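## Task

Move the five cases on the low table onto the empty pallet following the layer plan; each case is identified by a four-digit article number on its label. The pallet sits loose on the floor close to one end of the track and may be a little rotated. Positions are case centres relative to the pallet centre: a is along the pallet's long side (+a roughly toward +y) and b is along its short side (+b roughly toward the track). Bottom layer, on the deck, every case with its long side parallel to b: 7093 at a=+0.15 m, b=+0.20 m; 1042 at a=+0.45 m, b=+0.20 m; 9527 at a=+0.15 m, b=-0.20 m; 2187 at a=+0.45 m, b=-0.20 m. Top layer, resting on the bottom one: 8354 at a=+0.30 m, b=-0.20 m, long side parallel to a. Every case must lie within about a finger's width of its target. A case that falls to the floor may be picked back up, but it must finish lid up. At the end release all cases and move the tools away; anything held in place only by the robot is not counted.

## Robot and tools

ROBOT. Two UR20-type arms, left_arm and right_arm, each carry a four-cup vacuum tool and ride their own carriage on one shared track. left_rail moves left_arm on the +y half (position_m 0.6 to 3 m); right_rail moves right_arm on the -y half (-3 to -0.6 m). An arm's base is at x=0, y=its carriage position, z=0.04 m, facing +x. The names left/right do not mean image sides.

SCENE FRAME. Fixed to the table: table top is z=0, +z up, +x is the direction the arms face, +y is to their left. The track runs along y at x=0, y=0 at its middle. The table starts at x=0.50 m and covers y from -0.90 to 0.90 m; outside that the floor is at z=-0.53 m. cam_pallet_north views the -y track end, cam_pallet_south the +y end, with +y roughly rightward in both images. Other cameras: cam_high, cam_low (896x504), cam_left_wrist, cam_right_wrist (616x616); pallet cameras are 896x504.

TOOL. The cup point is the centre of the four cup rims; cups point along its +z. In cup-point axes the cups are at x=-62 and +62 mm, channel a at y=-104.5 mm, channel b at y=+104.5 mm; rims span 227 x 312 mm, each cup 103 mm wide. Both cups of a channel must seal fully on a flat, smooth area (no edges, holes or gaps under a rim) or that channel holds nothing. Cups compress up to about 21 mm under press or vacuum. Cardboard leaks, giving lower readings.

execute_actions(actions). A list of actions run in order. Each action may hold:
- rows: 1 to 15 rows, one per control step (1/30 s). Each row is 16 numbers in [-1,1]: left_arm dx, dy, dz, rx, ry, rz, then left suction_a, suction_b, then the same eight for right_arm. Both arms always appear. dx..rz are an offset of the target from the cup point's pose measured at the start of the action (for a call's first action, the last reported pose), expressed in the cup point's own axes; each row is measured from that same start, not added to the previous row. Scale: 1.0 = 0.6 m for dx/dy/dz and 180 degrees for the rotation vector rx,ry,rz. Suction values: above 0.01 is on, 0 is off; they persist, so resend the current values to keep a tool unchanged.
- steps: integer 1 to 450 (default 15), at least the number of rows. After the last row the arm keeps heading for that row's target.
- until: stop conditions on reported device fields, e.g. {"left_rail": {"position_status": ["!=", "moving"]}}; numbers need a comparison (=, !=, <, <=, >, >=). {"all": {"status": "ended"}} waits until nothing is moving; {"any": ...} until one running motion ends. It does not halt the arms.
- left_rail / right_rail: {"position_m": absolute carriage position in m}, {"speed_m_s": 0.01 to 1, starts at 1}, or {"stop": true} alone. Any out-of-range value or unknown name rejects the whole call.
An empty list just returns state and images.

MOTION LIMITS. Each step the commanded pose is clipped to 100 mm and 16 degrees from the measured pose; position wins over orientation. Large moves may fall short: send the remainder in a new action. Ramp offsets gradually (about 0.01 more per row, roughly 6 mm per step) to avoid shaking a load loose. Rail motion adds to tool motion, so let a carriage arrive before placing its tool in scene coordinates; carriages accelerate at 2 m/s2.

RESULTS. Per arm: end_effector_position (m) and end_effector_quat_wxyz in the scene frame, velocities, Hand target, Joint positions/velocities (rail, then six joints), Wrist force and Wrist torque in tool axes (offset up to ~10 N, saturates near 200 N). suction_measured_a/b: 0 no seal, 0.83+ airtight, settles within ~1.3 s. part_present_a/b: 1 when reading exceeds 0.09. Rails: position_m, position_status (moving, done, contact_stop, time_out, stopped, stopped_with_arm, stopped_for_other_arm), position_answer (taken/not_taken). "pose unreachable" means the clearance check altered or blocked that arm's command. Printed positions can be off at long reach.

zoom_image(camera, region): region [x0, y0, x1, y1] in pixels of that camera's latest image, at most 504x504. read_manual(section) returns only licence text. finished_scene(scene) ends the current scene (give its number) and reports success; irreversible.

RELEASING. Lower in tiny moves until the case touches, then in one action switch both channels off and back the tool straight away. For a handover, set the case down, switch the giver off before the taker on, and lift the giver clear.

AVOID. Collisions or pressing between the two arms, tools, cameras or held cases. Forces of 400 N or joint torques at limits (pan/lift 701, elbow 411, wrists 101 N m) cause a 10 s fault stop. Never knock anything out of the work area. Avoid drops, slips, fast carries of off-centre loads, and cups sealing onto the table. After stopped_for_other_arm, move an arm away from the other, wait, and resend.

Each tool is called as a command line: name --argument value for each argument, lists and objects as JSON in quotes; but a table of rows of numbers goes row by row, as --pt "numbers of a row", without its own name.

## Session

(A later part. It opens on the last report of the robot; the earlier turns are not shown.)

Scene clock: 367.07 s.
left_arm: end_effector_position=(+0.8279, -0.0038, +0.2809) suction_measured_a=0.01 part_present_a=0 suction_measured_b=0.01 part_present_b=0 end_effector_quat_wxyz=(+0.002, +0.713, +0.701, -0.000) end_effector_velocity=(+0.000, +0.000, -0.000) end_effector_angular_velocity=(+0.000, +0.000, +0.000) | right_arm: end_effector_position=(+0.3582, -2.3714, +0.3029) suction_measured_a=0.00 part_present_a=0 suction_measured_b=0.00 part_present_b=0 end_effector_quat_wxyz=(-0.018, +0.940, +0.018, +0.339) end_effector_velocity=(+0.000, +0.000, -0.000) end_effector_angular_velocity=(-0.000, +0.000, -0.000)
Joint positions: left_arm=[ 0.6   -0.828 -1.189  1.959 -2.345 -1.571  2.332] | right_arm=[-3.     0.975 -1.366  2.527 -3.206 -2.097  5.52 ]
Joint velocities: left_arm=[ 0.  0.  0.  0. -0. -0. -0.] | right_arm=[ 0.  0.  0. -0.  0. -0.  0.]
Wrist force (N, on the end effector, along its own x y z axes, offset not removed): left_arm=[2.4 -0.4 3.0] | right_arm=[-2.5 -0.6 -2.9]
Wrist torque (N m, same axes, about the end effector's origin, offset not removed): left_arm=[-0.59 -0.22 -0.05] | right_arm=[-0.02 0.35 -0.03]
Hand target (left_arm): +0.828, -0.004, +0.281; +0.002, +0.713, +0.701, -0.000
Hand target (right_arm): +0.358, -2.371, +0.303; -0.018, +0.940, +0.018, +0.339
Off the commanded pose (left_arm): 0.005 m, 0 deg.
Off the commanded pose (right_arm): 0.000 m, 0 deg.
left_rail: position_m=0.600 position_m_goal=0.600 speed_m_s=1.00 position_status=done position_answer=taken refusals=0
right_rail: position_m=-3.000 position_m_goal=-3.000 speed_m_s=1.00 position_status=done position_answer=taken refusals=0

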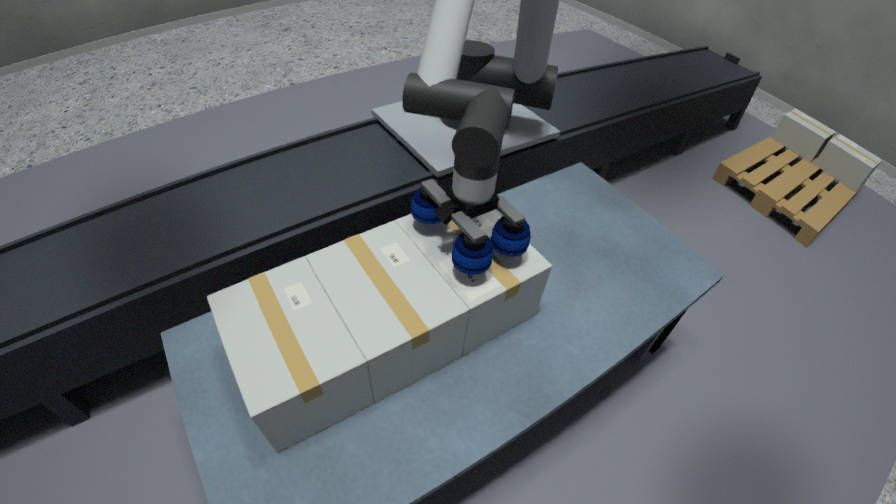

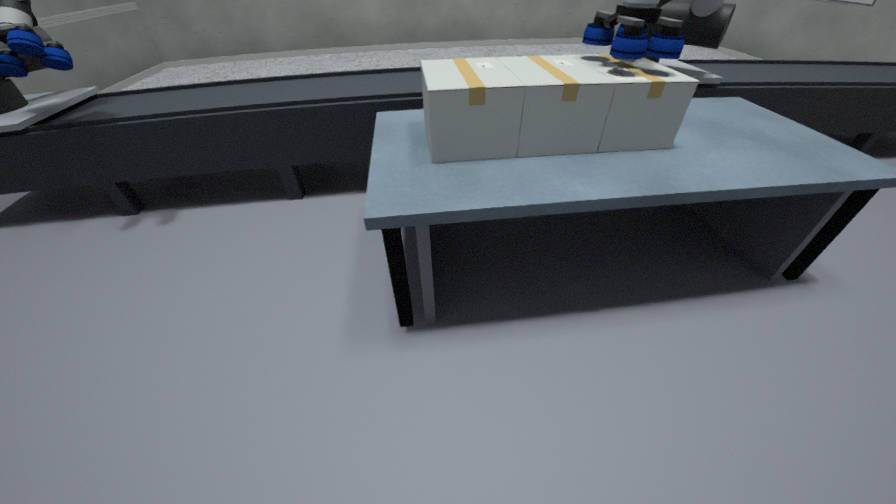

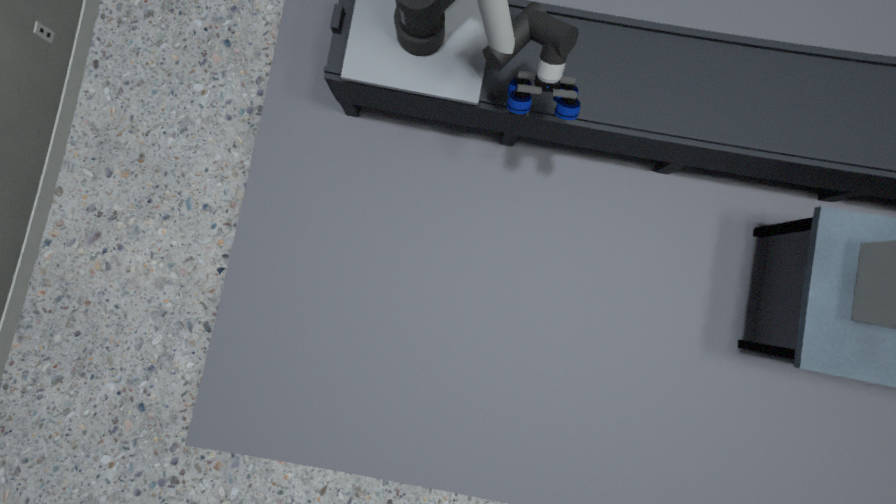

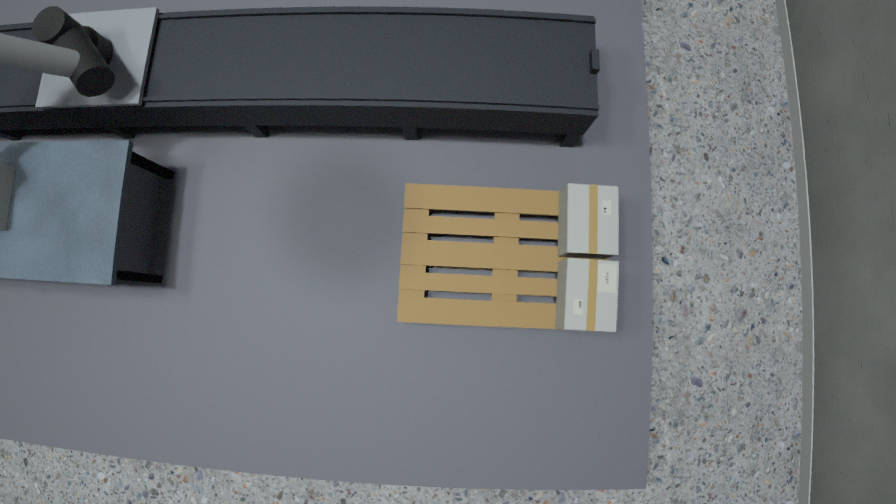

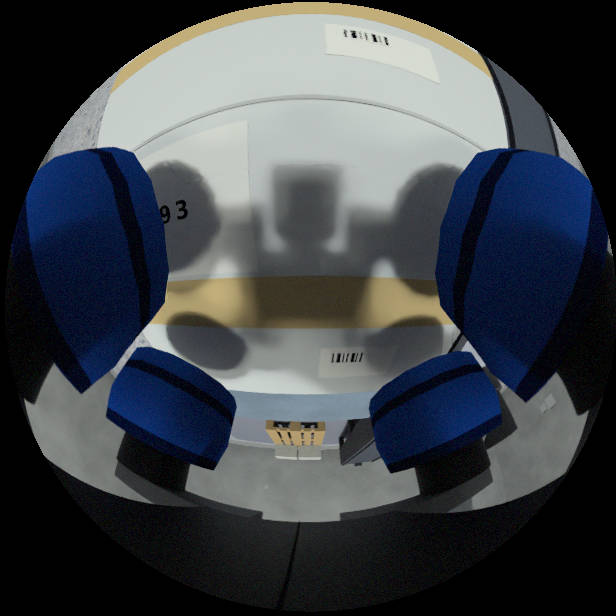

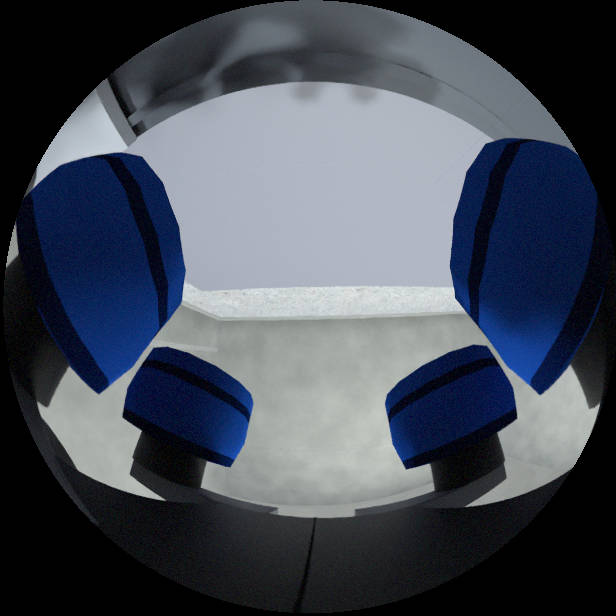

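execute_actions --actions '[{"rows":[[0.007,0.004,0.005,0,0,0,0,0,0,0,0,0,0,0,0,0],[0.014,0.009,0.013,0,0,0,0,0,0,0,0,0,0,0,0,0],[0.022,0.013,0.024,0,0,0,1,1,0,0,0,0,0,0,0,0],[0.022,0.013,0.037,0,0,0,1,1,0,0,0,0,0,0,0,0],[0.022,0.013,0.051,0,0,0,1,1,0,0,0,0,0,0,0,0],[0.022,0.013,0.065,0,0,0,1,1,0,0,0,0,0,0,0,0],[0.022,0.013,0.077,0,0,0,1,1,0,0,0,0,0,0,0,0],[0.022,0.013,0.086,0,0,0,1,1,0,0,0,0,0,0,0,0],[0.022,0.013,0.091,0,0,0,1,1,0,0,0,0,0,0,0,0],[0.022,0.013,0.093,0,0,0,1,1,0,0,0,0,0,0,0,0]],"steps":11}]'

Scene clock: 377.57 s.
left_arm: end_effector_position=(+0.8346, +0.0081, +0.2430) suction_measured_a=0.01 part_present_a=0 suction_measured_b=0.01 part_present_b=0 end_effector_quat_wxyz=(+0.001, +0.713, +0.701, +0.000) end_effector_velocity=(+0.007, +0.013, -0.142) end_effector_angular_velocity=(+0.002, +0.002, -0.000) | right_arm: end_effector_position=(+0.3582, -2.3714, +0.3029) suction_measured_a=0.00 part_present_a=0 suction_measured_b=0.00 part_present_b=0 end_effector_quat_wxyz=(-0.018, +0.940, +0.018, +0.339) end_effector_velocity=(+0.000, +0.000, -0.000) end_effector_angular_velocity=(+0.000, +0.000, -0.000)
Joint positions: left_arm=[ 0.6   -0.815 -1.156  1.979 -2.397 -1.571  2.344] | right_arm=[-3.     0.975 -1.366  2.527 -3.206 -2.097  5.52 ]
Joint velocities: left_arm=[ 0.     0.014  0.13   0.064 -0.192 -0.     0.014] | right_arm=[ 0. -0.  0. -0. -0.  0.  0.]
Wrist force (N, on the end effector, along its own x y z axes, offset not removed): left_arm=[1.7 1.1 2.5] | right_arm=[-0.3 -3.4 -1.1]
Wrist torque (N m, same axes, about the end effector's origin, offset not removed): left_arm=[-0.41 -0.06 -0.20] | right_arm=[-0.45 -0.08 -0.03]
Hand target (left_arm): +0.836, +0.010, +0.225; +0.002, +0.713, +0.701, -0.000
Hand target (right_arm): +0.358, -2.371, +0.303; -0.018, +0.940, +0.018, +0.339
Off the commanded pose (left_arm): 0.018 m, 0 deg.
Off the commanded pose (right_arm): 0.000 m, 0 deg.
left_rail: position_m=0.600 position_m_goal=0.600 speed_m_s=1.00 position_status=done position_answer=taken refusals=0
right_rail: position_m=-3.000 position_m_goal=-3.000 speed_m_s=1.00 position_status=done position_answer=taken refusals=0

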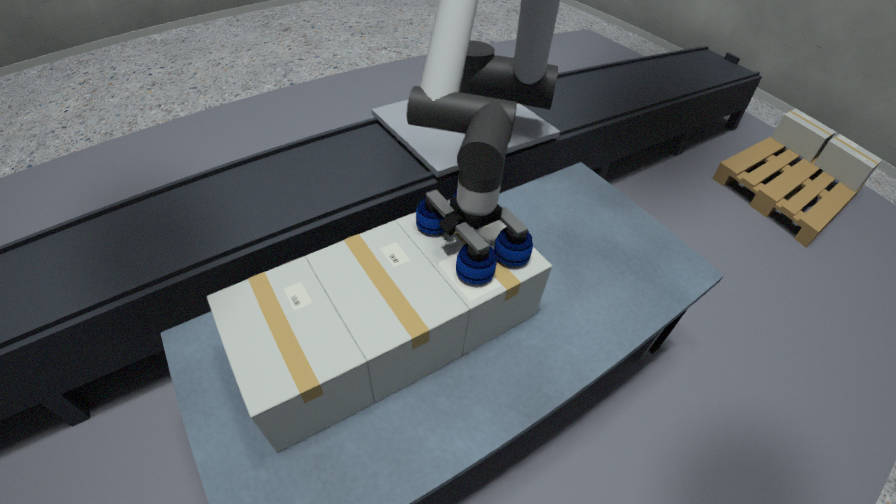

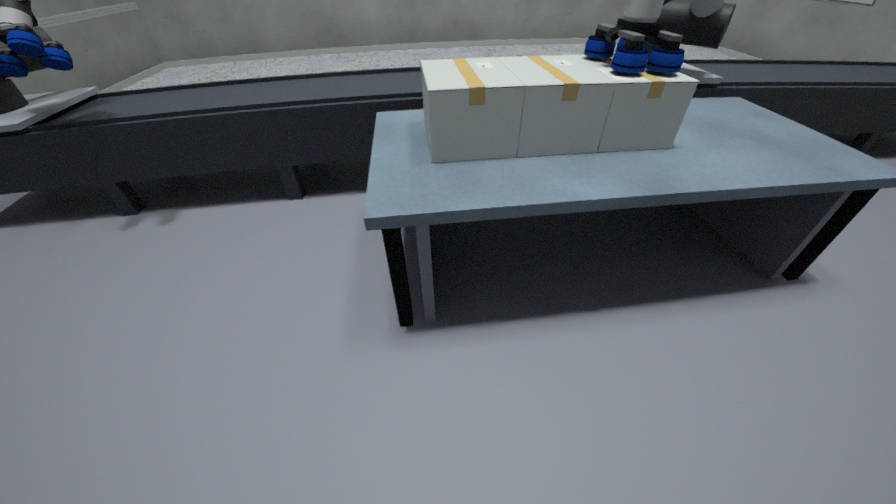

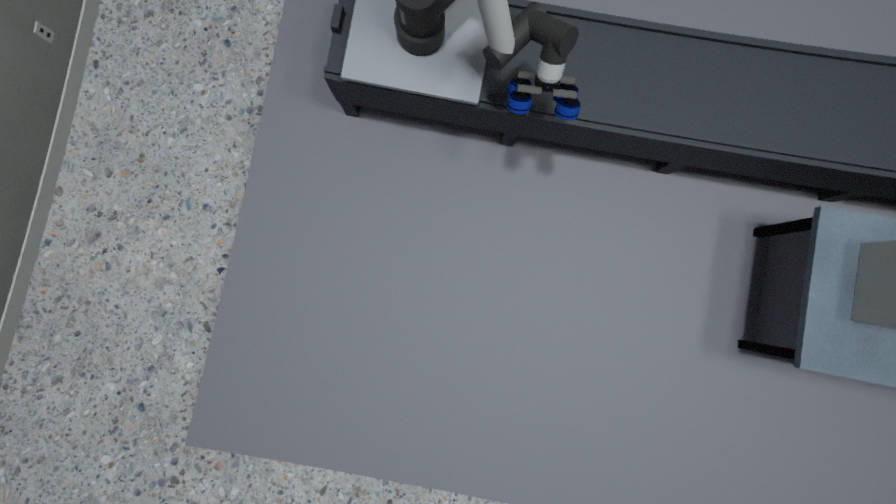

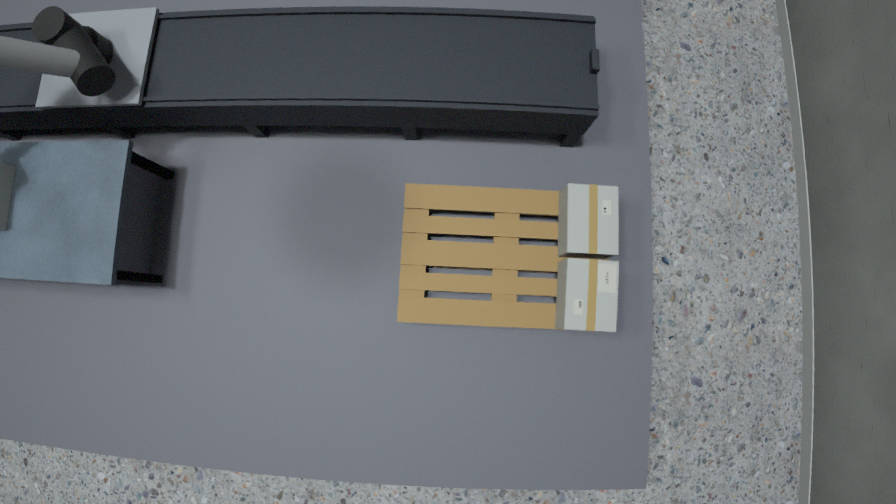

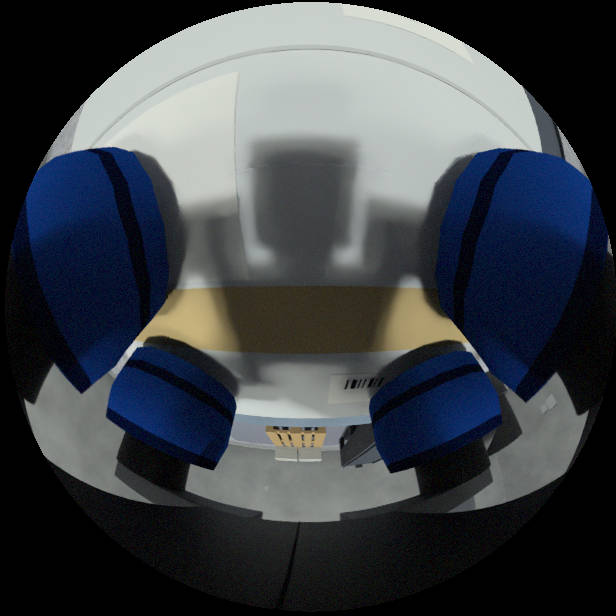

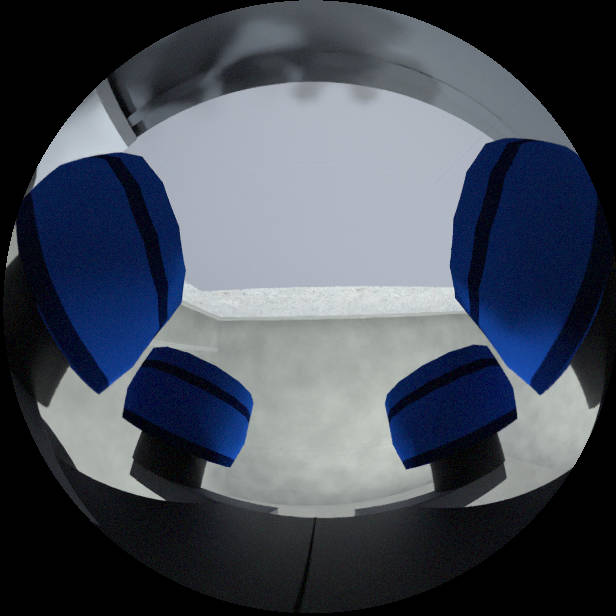

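execute_actions --actions '[]'

Scene clock: 378.27 s.
left_arm: end_effector_position=(+0.8358, +0.0094, +0.2256) suction_measured_a=0.91 part_present_a=1 suction_measured_b=0.91 part_present_b=1 end_effector_quat_wxyz=(+0.002, +0.713, +0.701, +0.000) end_effector_velocity=(-0.000, +0.000, -0.001) end_effector_angular_velocity=(-0.000, +0.001, -0.000) | right_arm: end_effector_position=(+0.3582, -2.3714, +0.3029) suction_measured_a=0.00 part_present_a=0 suction_measured_b=0.00 part_present_b=0 end_effector_quat_wxyz=(-0.018, +0.940, +0.018, +0.339) end_effector_velocity=(-0.000, +0.000, -0.000) end_effector_angular_velocity=(+0.000, +0.000, -0.000)
Joint positions: left_arm=[ 0.6   -0.813 -1.139  1.986 -2.421 -1.571  2.346] | right_arm=[-3.     0.975 -1.366  2.527 -3.206 -2.097  5.52 ]
Joint velocities: left_arm=[ 0.     0.     0.001  0.    -0.001 -0.001  0.   ] | right_arm=[ 0.  0.  0.  0. -0.  0.  0.]
Wrist force (N, on the end effector, along its own x y z axes, offset not removed): left_arm=[2.8 1.5 -30.2] | right_arm=[0.1 -2.6 -2.5]
Wrist torque (N m, same axes, about the end effector's origin, offset not removed): left_arm=[-1.64 0.34 -0.14] | right_arm=[-0.27 -0.04 -0.12]
Hand target (left_arm): +0.836, +0.010, +0.225; +0.002, +0.713, +0.701, -0.000
Hand target (right_arm): +0.358, -2.371, +0.303; -0.018, +0.940, +0.018, +0.339
Off the commanded pose (left_arm): 0.001 m, 0 deg.
Off the commanded pose (right_arm): 0.000 m, 0 deg.
left_rail: position_m=0.600 position_m_goal=0.600 speed_m_s=1.00 position_status=done position_answer=taken refusals=0
right_rail: position_m=-3.000 position_m_goal=-3.000 speed_m_s=1.00 position_status=done position_answer=taken refusals=0

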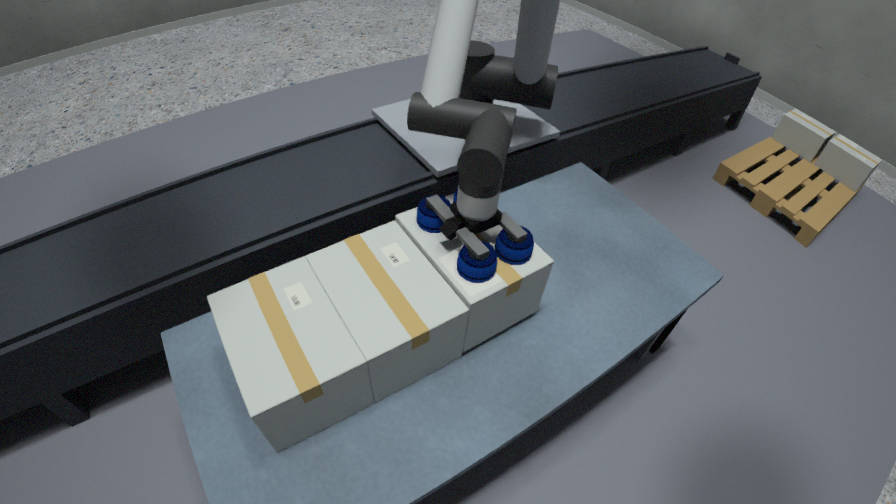

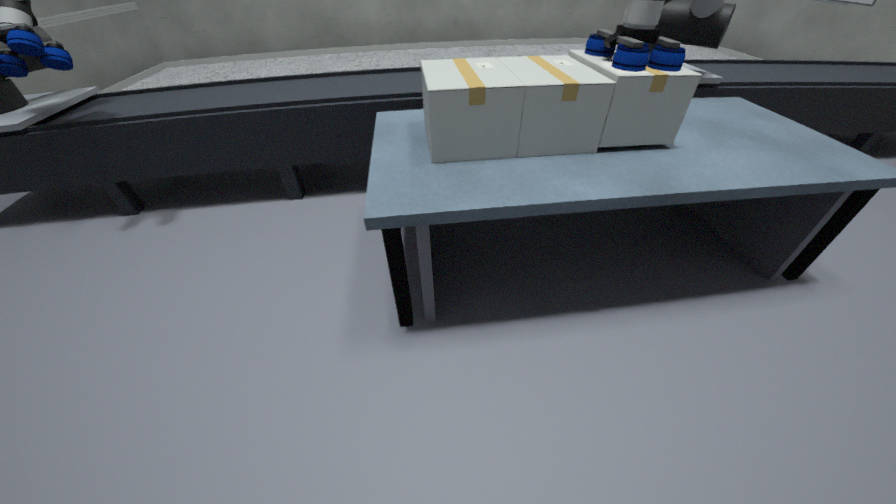

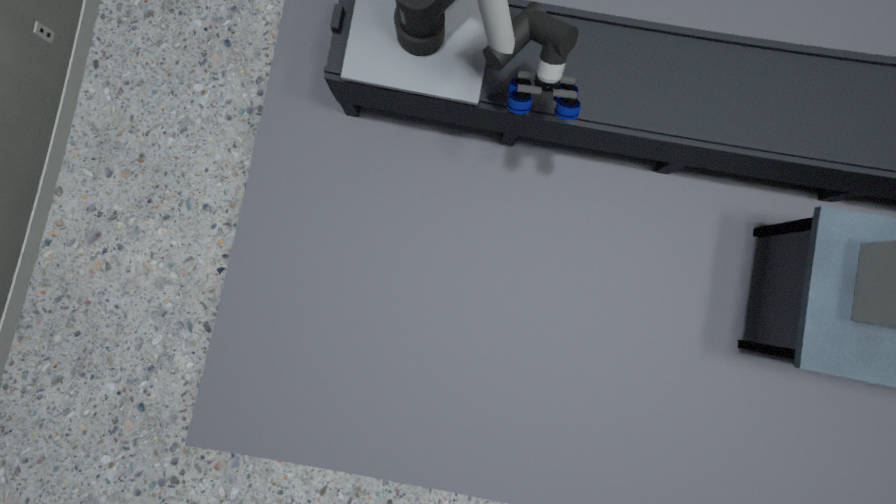

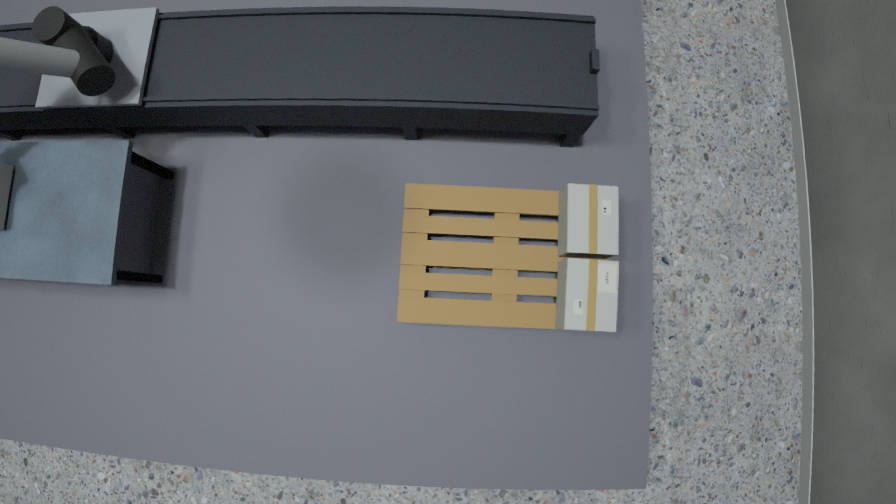

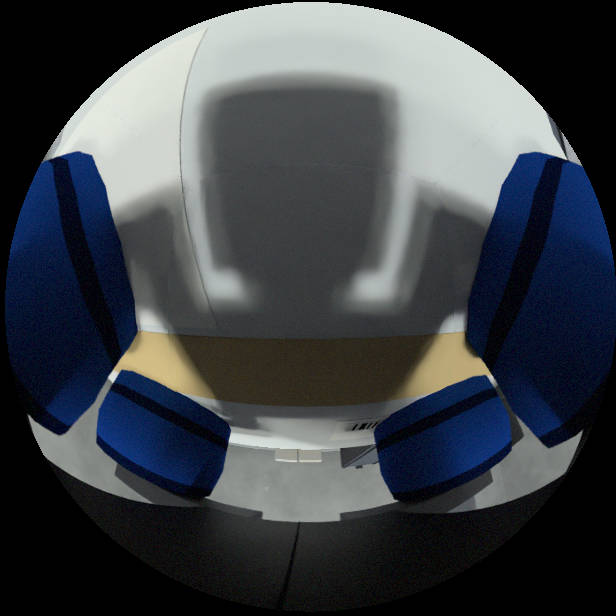

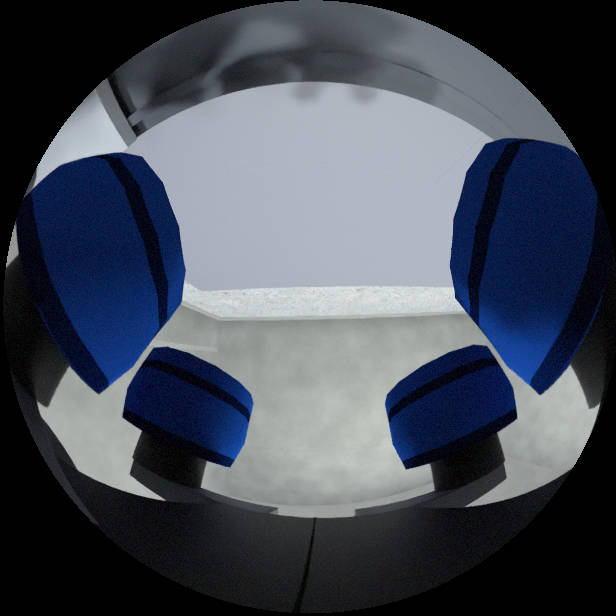

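execute_actions --actions '[{"left_rail":{"position_m":3.0},"rows":[[0.01,0,-0.012,0,0,0,1,1,0,0,0,0,0,0,0,0],[0.025,0,-0.026,0,0,0,1,1,0,0,0,0,0,0,0,0],[0.045,-0.002,-0.04,0,0,0,1,1,0,0,0,0,0,0,0,0],[0.07,-0.004,-0.053,0,0,0,1,1,0,0,0,0,0,0,0,0],[0.10,-0.006,-0.063,0,0,0,1,1,0,0,0,0,0,0,0,0],[0.135,-0.008,-0.068,0,0,0,1,1,0,0,0,0,0,0,0,0],[0.175,-0.01,-0.07,0,0,0,1,1,0,0,0,0,0,0,0,0],[0.22,-0.012,-0.07,0,0,0,1,1,0,0,0,0,0,0,0,0],[0.27,-0.014,-0.07,0,0,0,1,1,0,0,0,0,0,0,0,0],[0.33,-0.016,-0.07,0,0,0,1,1,0,0,0,0,0,0,0,0],[0.40,-0.02,-0.07,0,0,0,1,1,0,0,0,0,0,0,0,0],[0.85,-0.03,-0.07,0,0,0,1,1,0,0,0,0,0,0,0,0]],"steps":24}]'

Scene clock: 388.13 s.
left_arm: end_effector_position=(+0.8265, +0.8032, +0.2579) suction_measured_a=0.94 part_present_a=1 suction_measured_b=0.94 part_present_b=1 end_effector_quat_wxyz=(+0.001, +0.712, +0.702, +0.001) end_effector_velocity=(-0.014, +1.460, +0.007) end_effector_angular_velocity=(-0.000, -0.002, +0.006) | right_arm: end_effector_position=(+0.3582, -2.3714, +0.3029) suction_measured_a=0.00 part_present_a=0 suction_measured_b=0.00 part_present_b=0 end_effector_quat_wxyz=(-0.018, +0.940, +0.018, +0.339) end_effector_velocity=(+0.000, -0.000, +0.000) end_effector_angular_velocity=(+0.000, +0.000, -0.000)
Joint positions: left_arm=[ 1.106 -0.582 -1.299  2.176 -2.45  -1.57   2.574] | right_arm=[-3.     0.975 -1.366  2.527 -3.206 -2.097  5.52 ]
Joint velocities: left_arm=[ 1.     0.439 -0.166  0.236 -0.072  0.     0.433] | right_arm=[ 0. -0. -0.  0. -0.  0.  0.]
Wrist force (N, on the end effector, along its own x y z axes, offset not removed): left_arm=[3.3 1.5 -30.7] | right_arm=[-3.6 -3.9 -0.2]
Wrist torque (N m, same axes, about the end effector's origin, offset not removed): left_arm=[-1.62 0.12 -0.11] | right_arm=[-0.38 0.49 -0.03]
Hand target (left_arm): +0.823, +0.941, +0.259; +0.001, +0.712, +0.702, +0.001
Hand target (right_arm): +0.358, -2.371, +0.303; -0.018, +0.940, +0.018, +0.339
Off the commanded pose (left_arm): 0.223 m, 0 deg; position clipped at the last step of the last action.
Off the commanded pose (right_arm): 0.000 m, 0 deg.
left_rail: position_m=1.106 position_m_goal=3.000 speed_m_s=1.00 position_status=moving position_answer=taken refusals=0
right_rail: position_m=-3.000 position_m_goal=-3.000 speed_m_s=1.00 position_status=done position_answer=taken refusals=0

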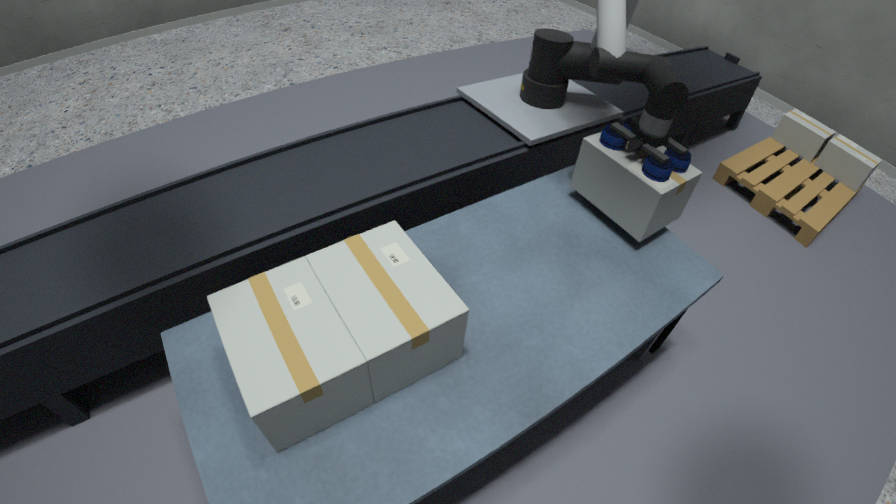

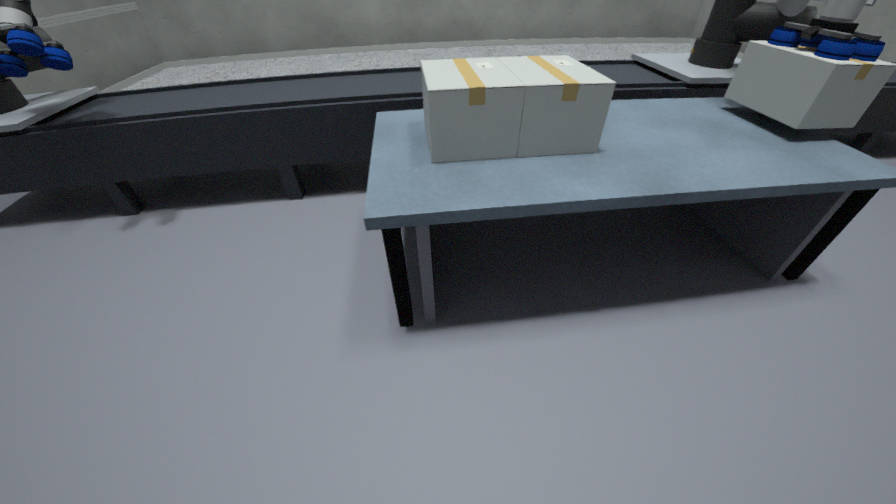

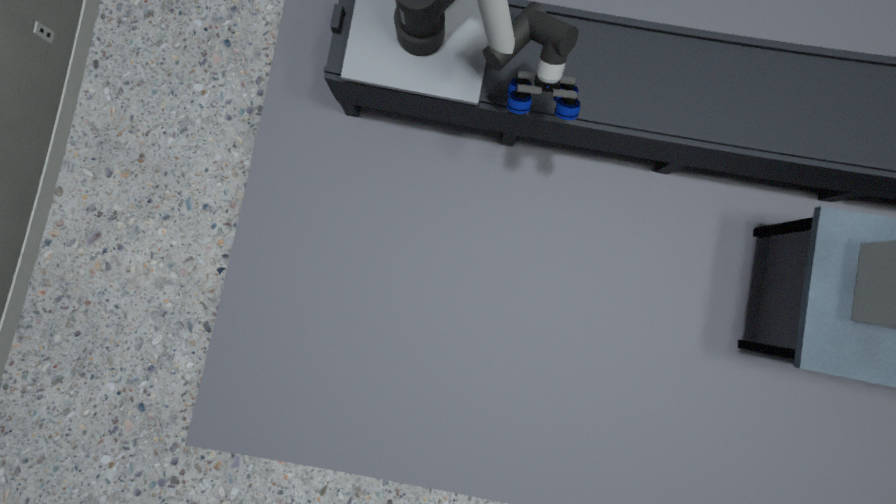

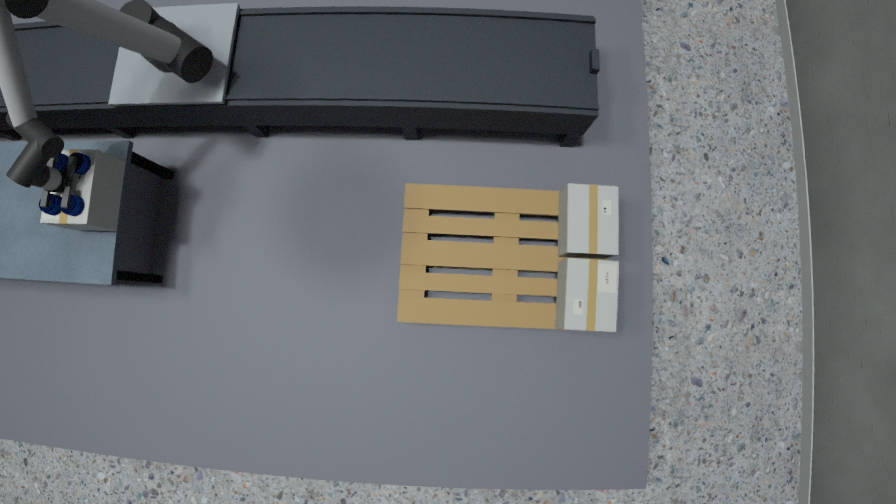

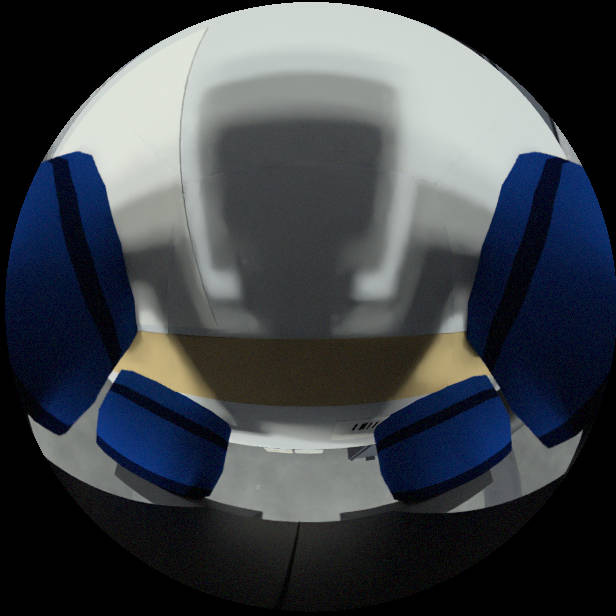

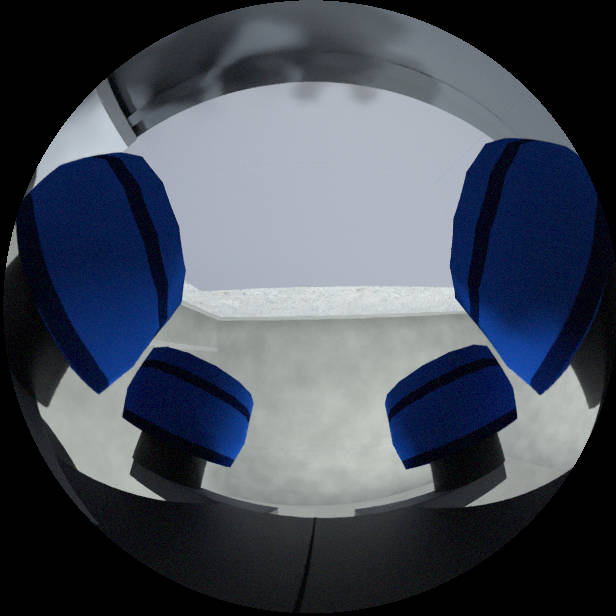

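execute_actions --actions '[]'

Scene clock: 389.57 s.
left_arm: end_effector_position=(+0.8227, +2.3141, +0.2589) suction_measured_a=0.94 part_present_a=1 suction_measured_b=0.94 part_present_b=1 end_effector_quat_wxyz=(+0.001, +0.712, +0.702, +0.001) end_effector_velocity=(-0.000, +1.000, +0.000) end_effector_angular_velocity=(-0.000, -0.000, +0.000) | right_arm: end_effector_position=(+0.3582, -2.3714, +0.3029) suction_measured_a=0.00 part_present_a=0 suction_measured_b=0.00 part_present_b=0 end_effector_quat_wxyz=(-0.018, +0.940, +0.018, +0.339) end_effector_velocity=(+0.000, -0.000, -0.000) end_effector_angular_velocity=(+0.000, +0.000, -0.000)
Joint positions: left_arm=[ 2.54  -0.506 -1.325  2.214 -2.461 -1.57   2.65 ] | right_arm=[-3.     0.975 -1.366  2.527 -3.206 -2.097  5.52 ]
Joint velocities: left_arm=[ 1.  0. -0.  0. -0.  0.  0.] | right_arm=[ 0. -0.  0. -0.  0. -0.  0.]
Wrist force (N, on the end effector, along its own x y z axes, offset not removed): left_arm=[-0.5 0.2 -28.8] | right_arm=[-3.3 -3.8 0.6]
Wrist torque (N m, same axes, about the end effector's origin, offset not removed): left_arm=[-1.86 0.59 -0.06] | right_arm=[-0.46 0.42 -0.10]
Hand target (left_arm): +0.823, +2.374, +0.259; +0.001, +0.712, +0.702, +0.001
Hand target (right_arm): +0.358, -2.371, +0.303; -0.018, +0.940, +0.018, +0.339
Off the commanded pose (left_arm): 0.146 m, 0 deg; position clipped at the last step of the last action.
Off the commanded pose (right_arm): 0.000 m, 0 deg.
left_rail: position_m=2.540 position_m_goal=3.000 speed_m_s=1.00 position_status=moving position_answer=taken refusals=0
right_rail: position_m=-3.000 position_m_goal=-3.000 speed_m_s=1.00 position_status=done position_answer=taken refusals=0

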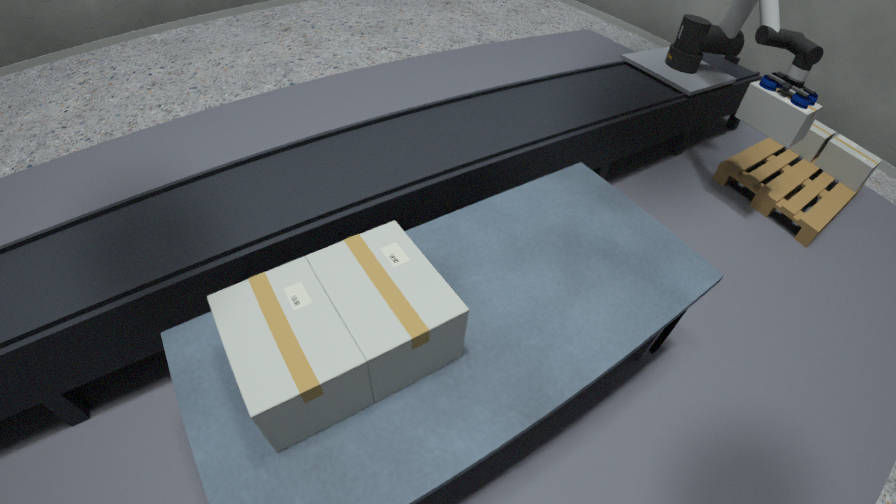

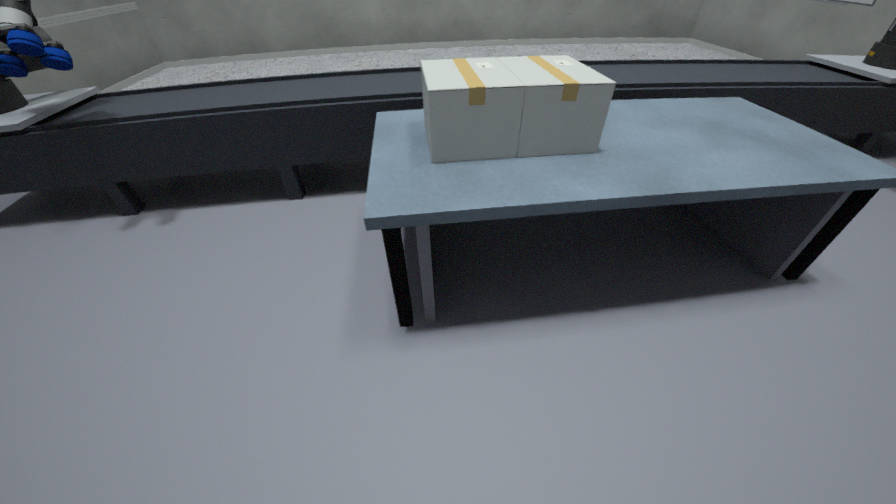

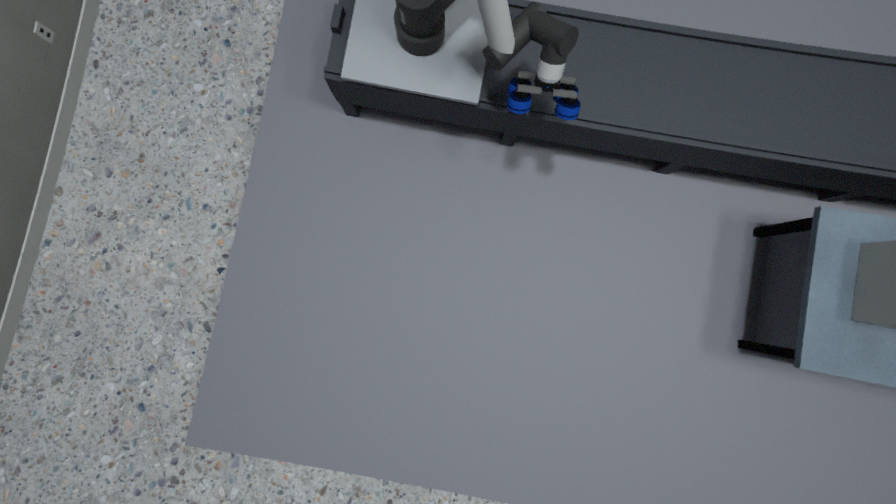

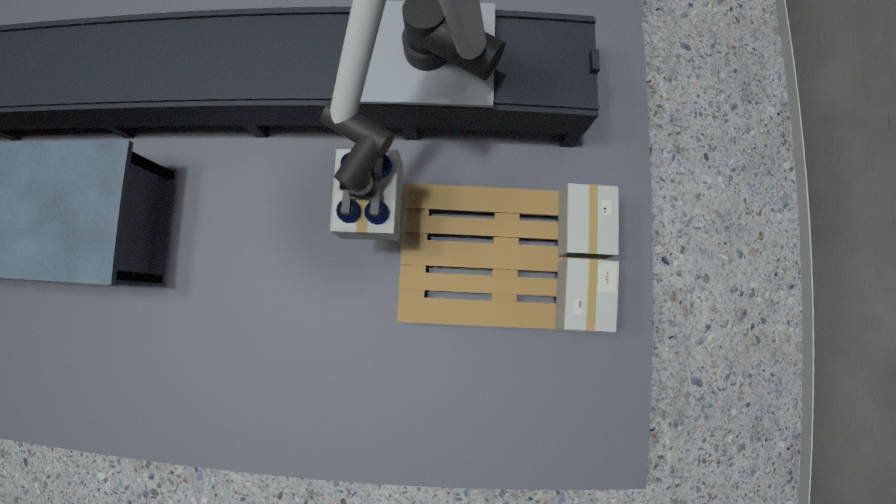

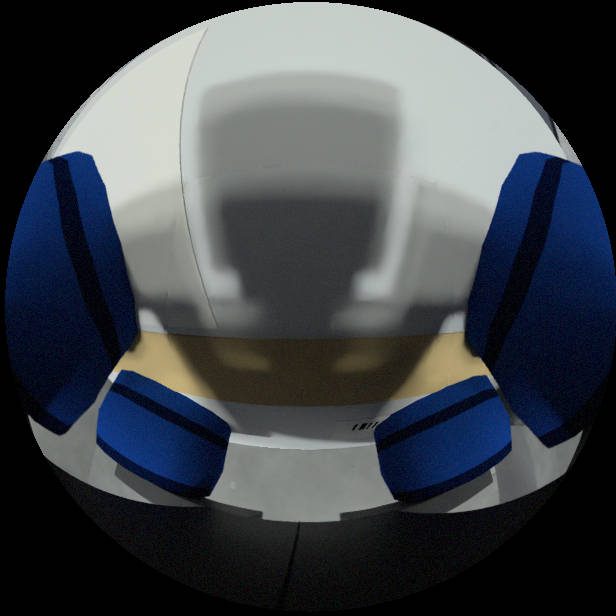

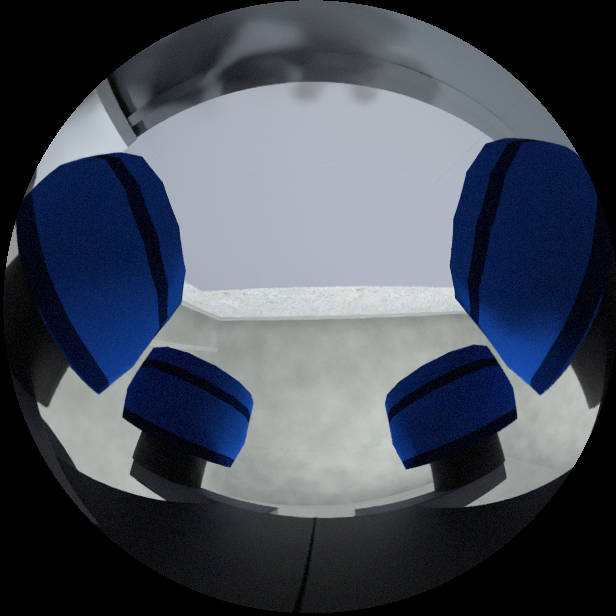

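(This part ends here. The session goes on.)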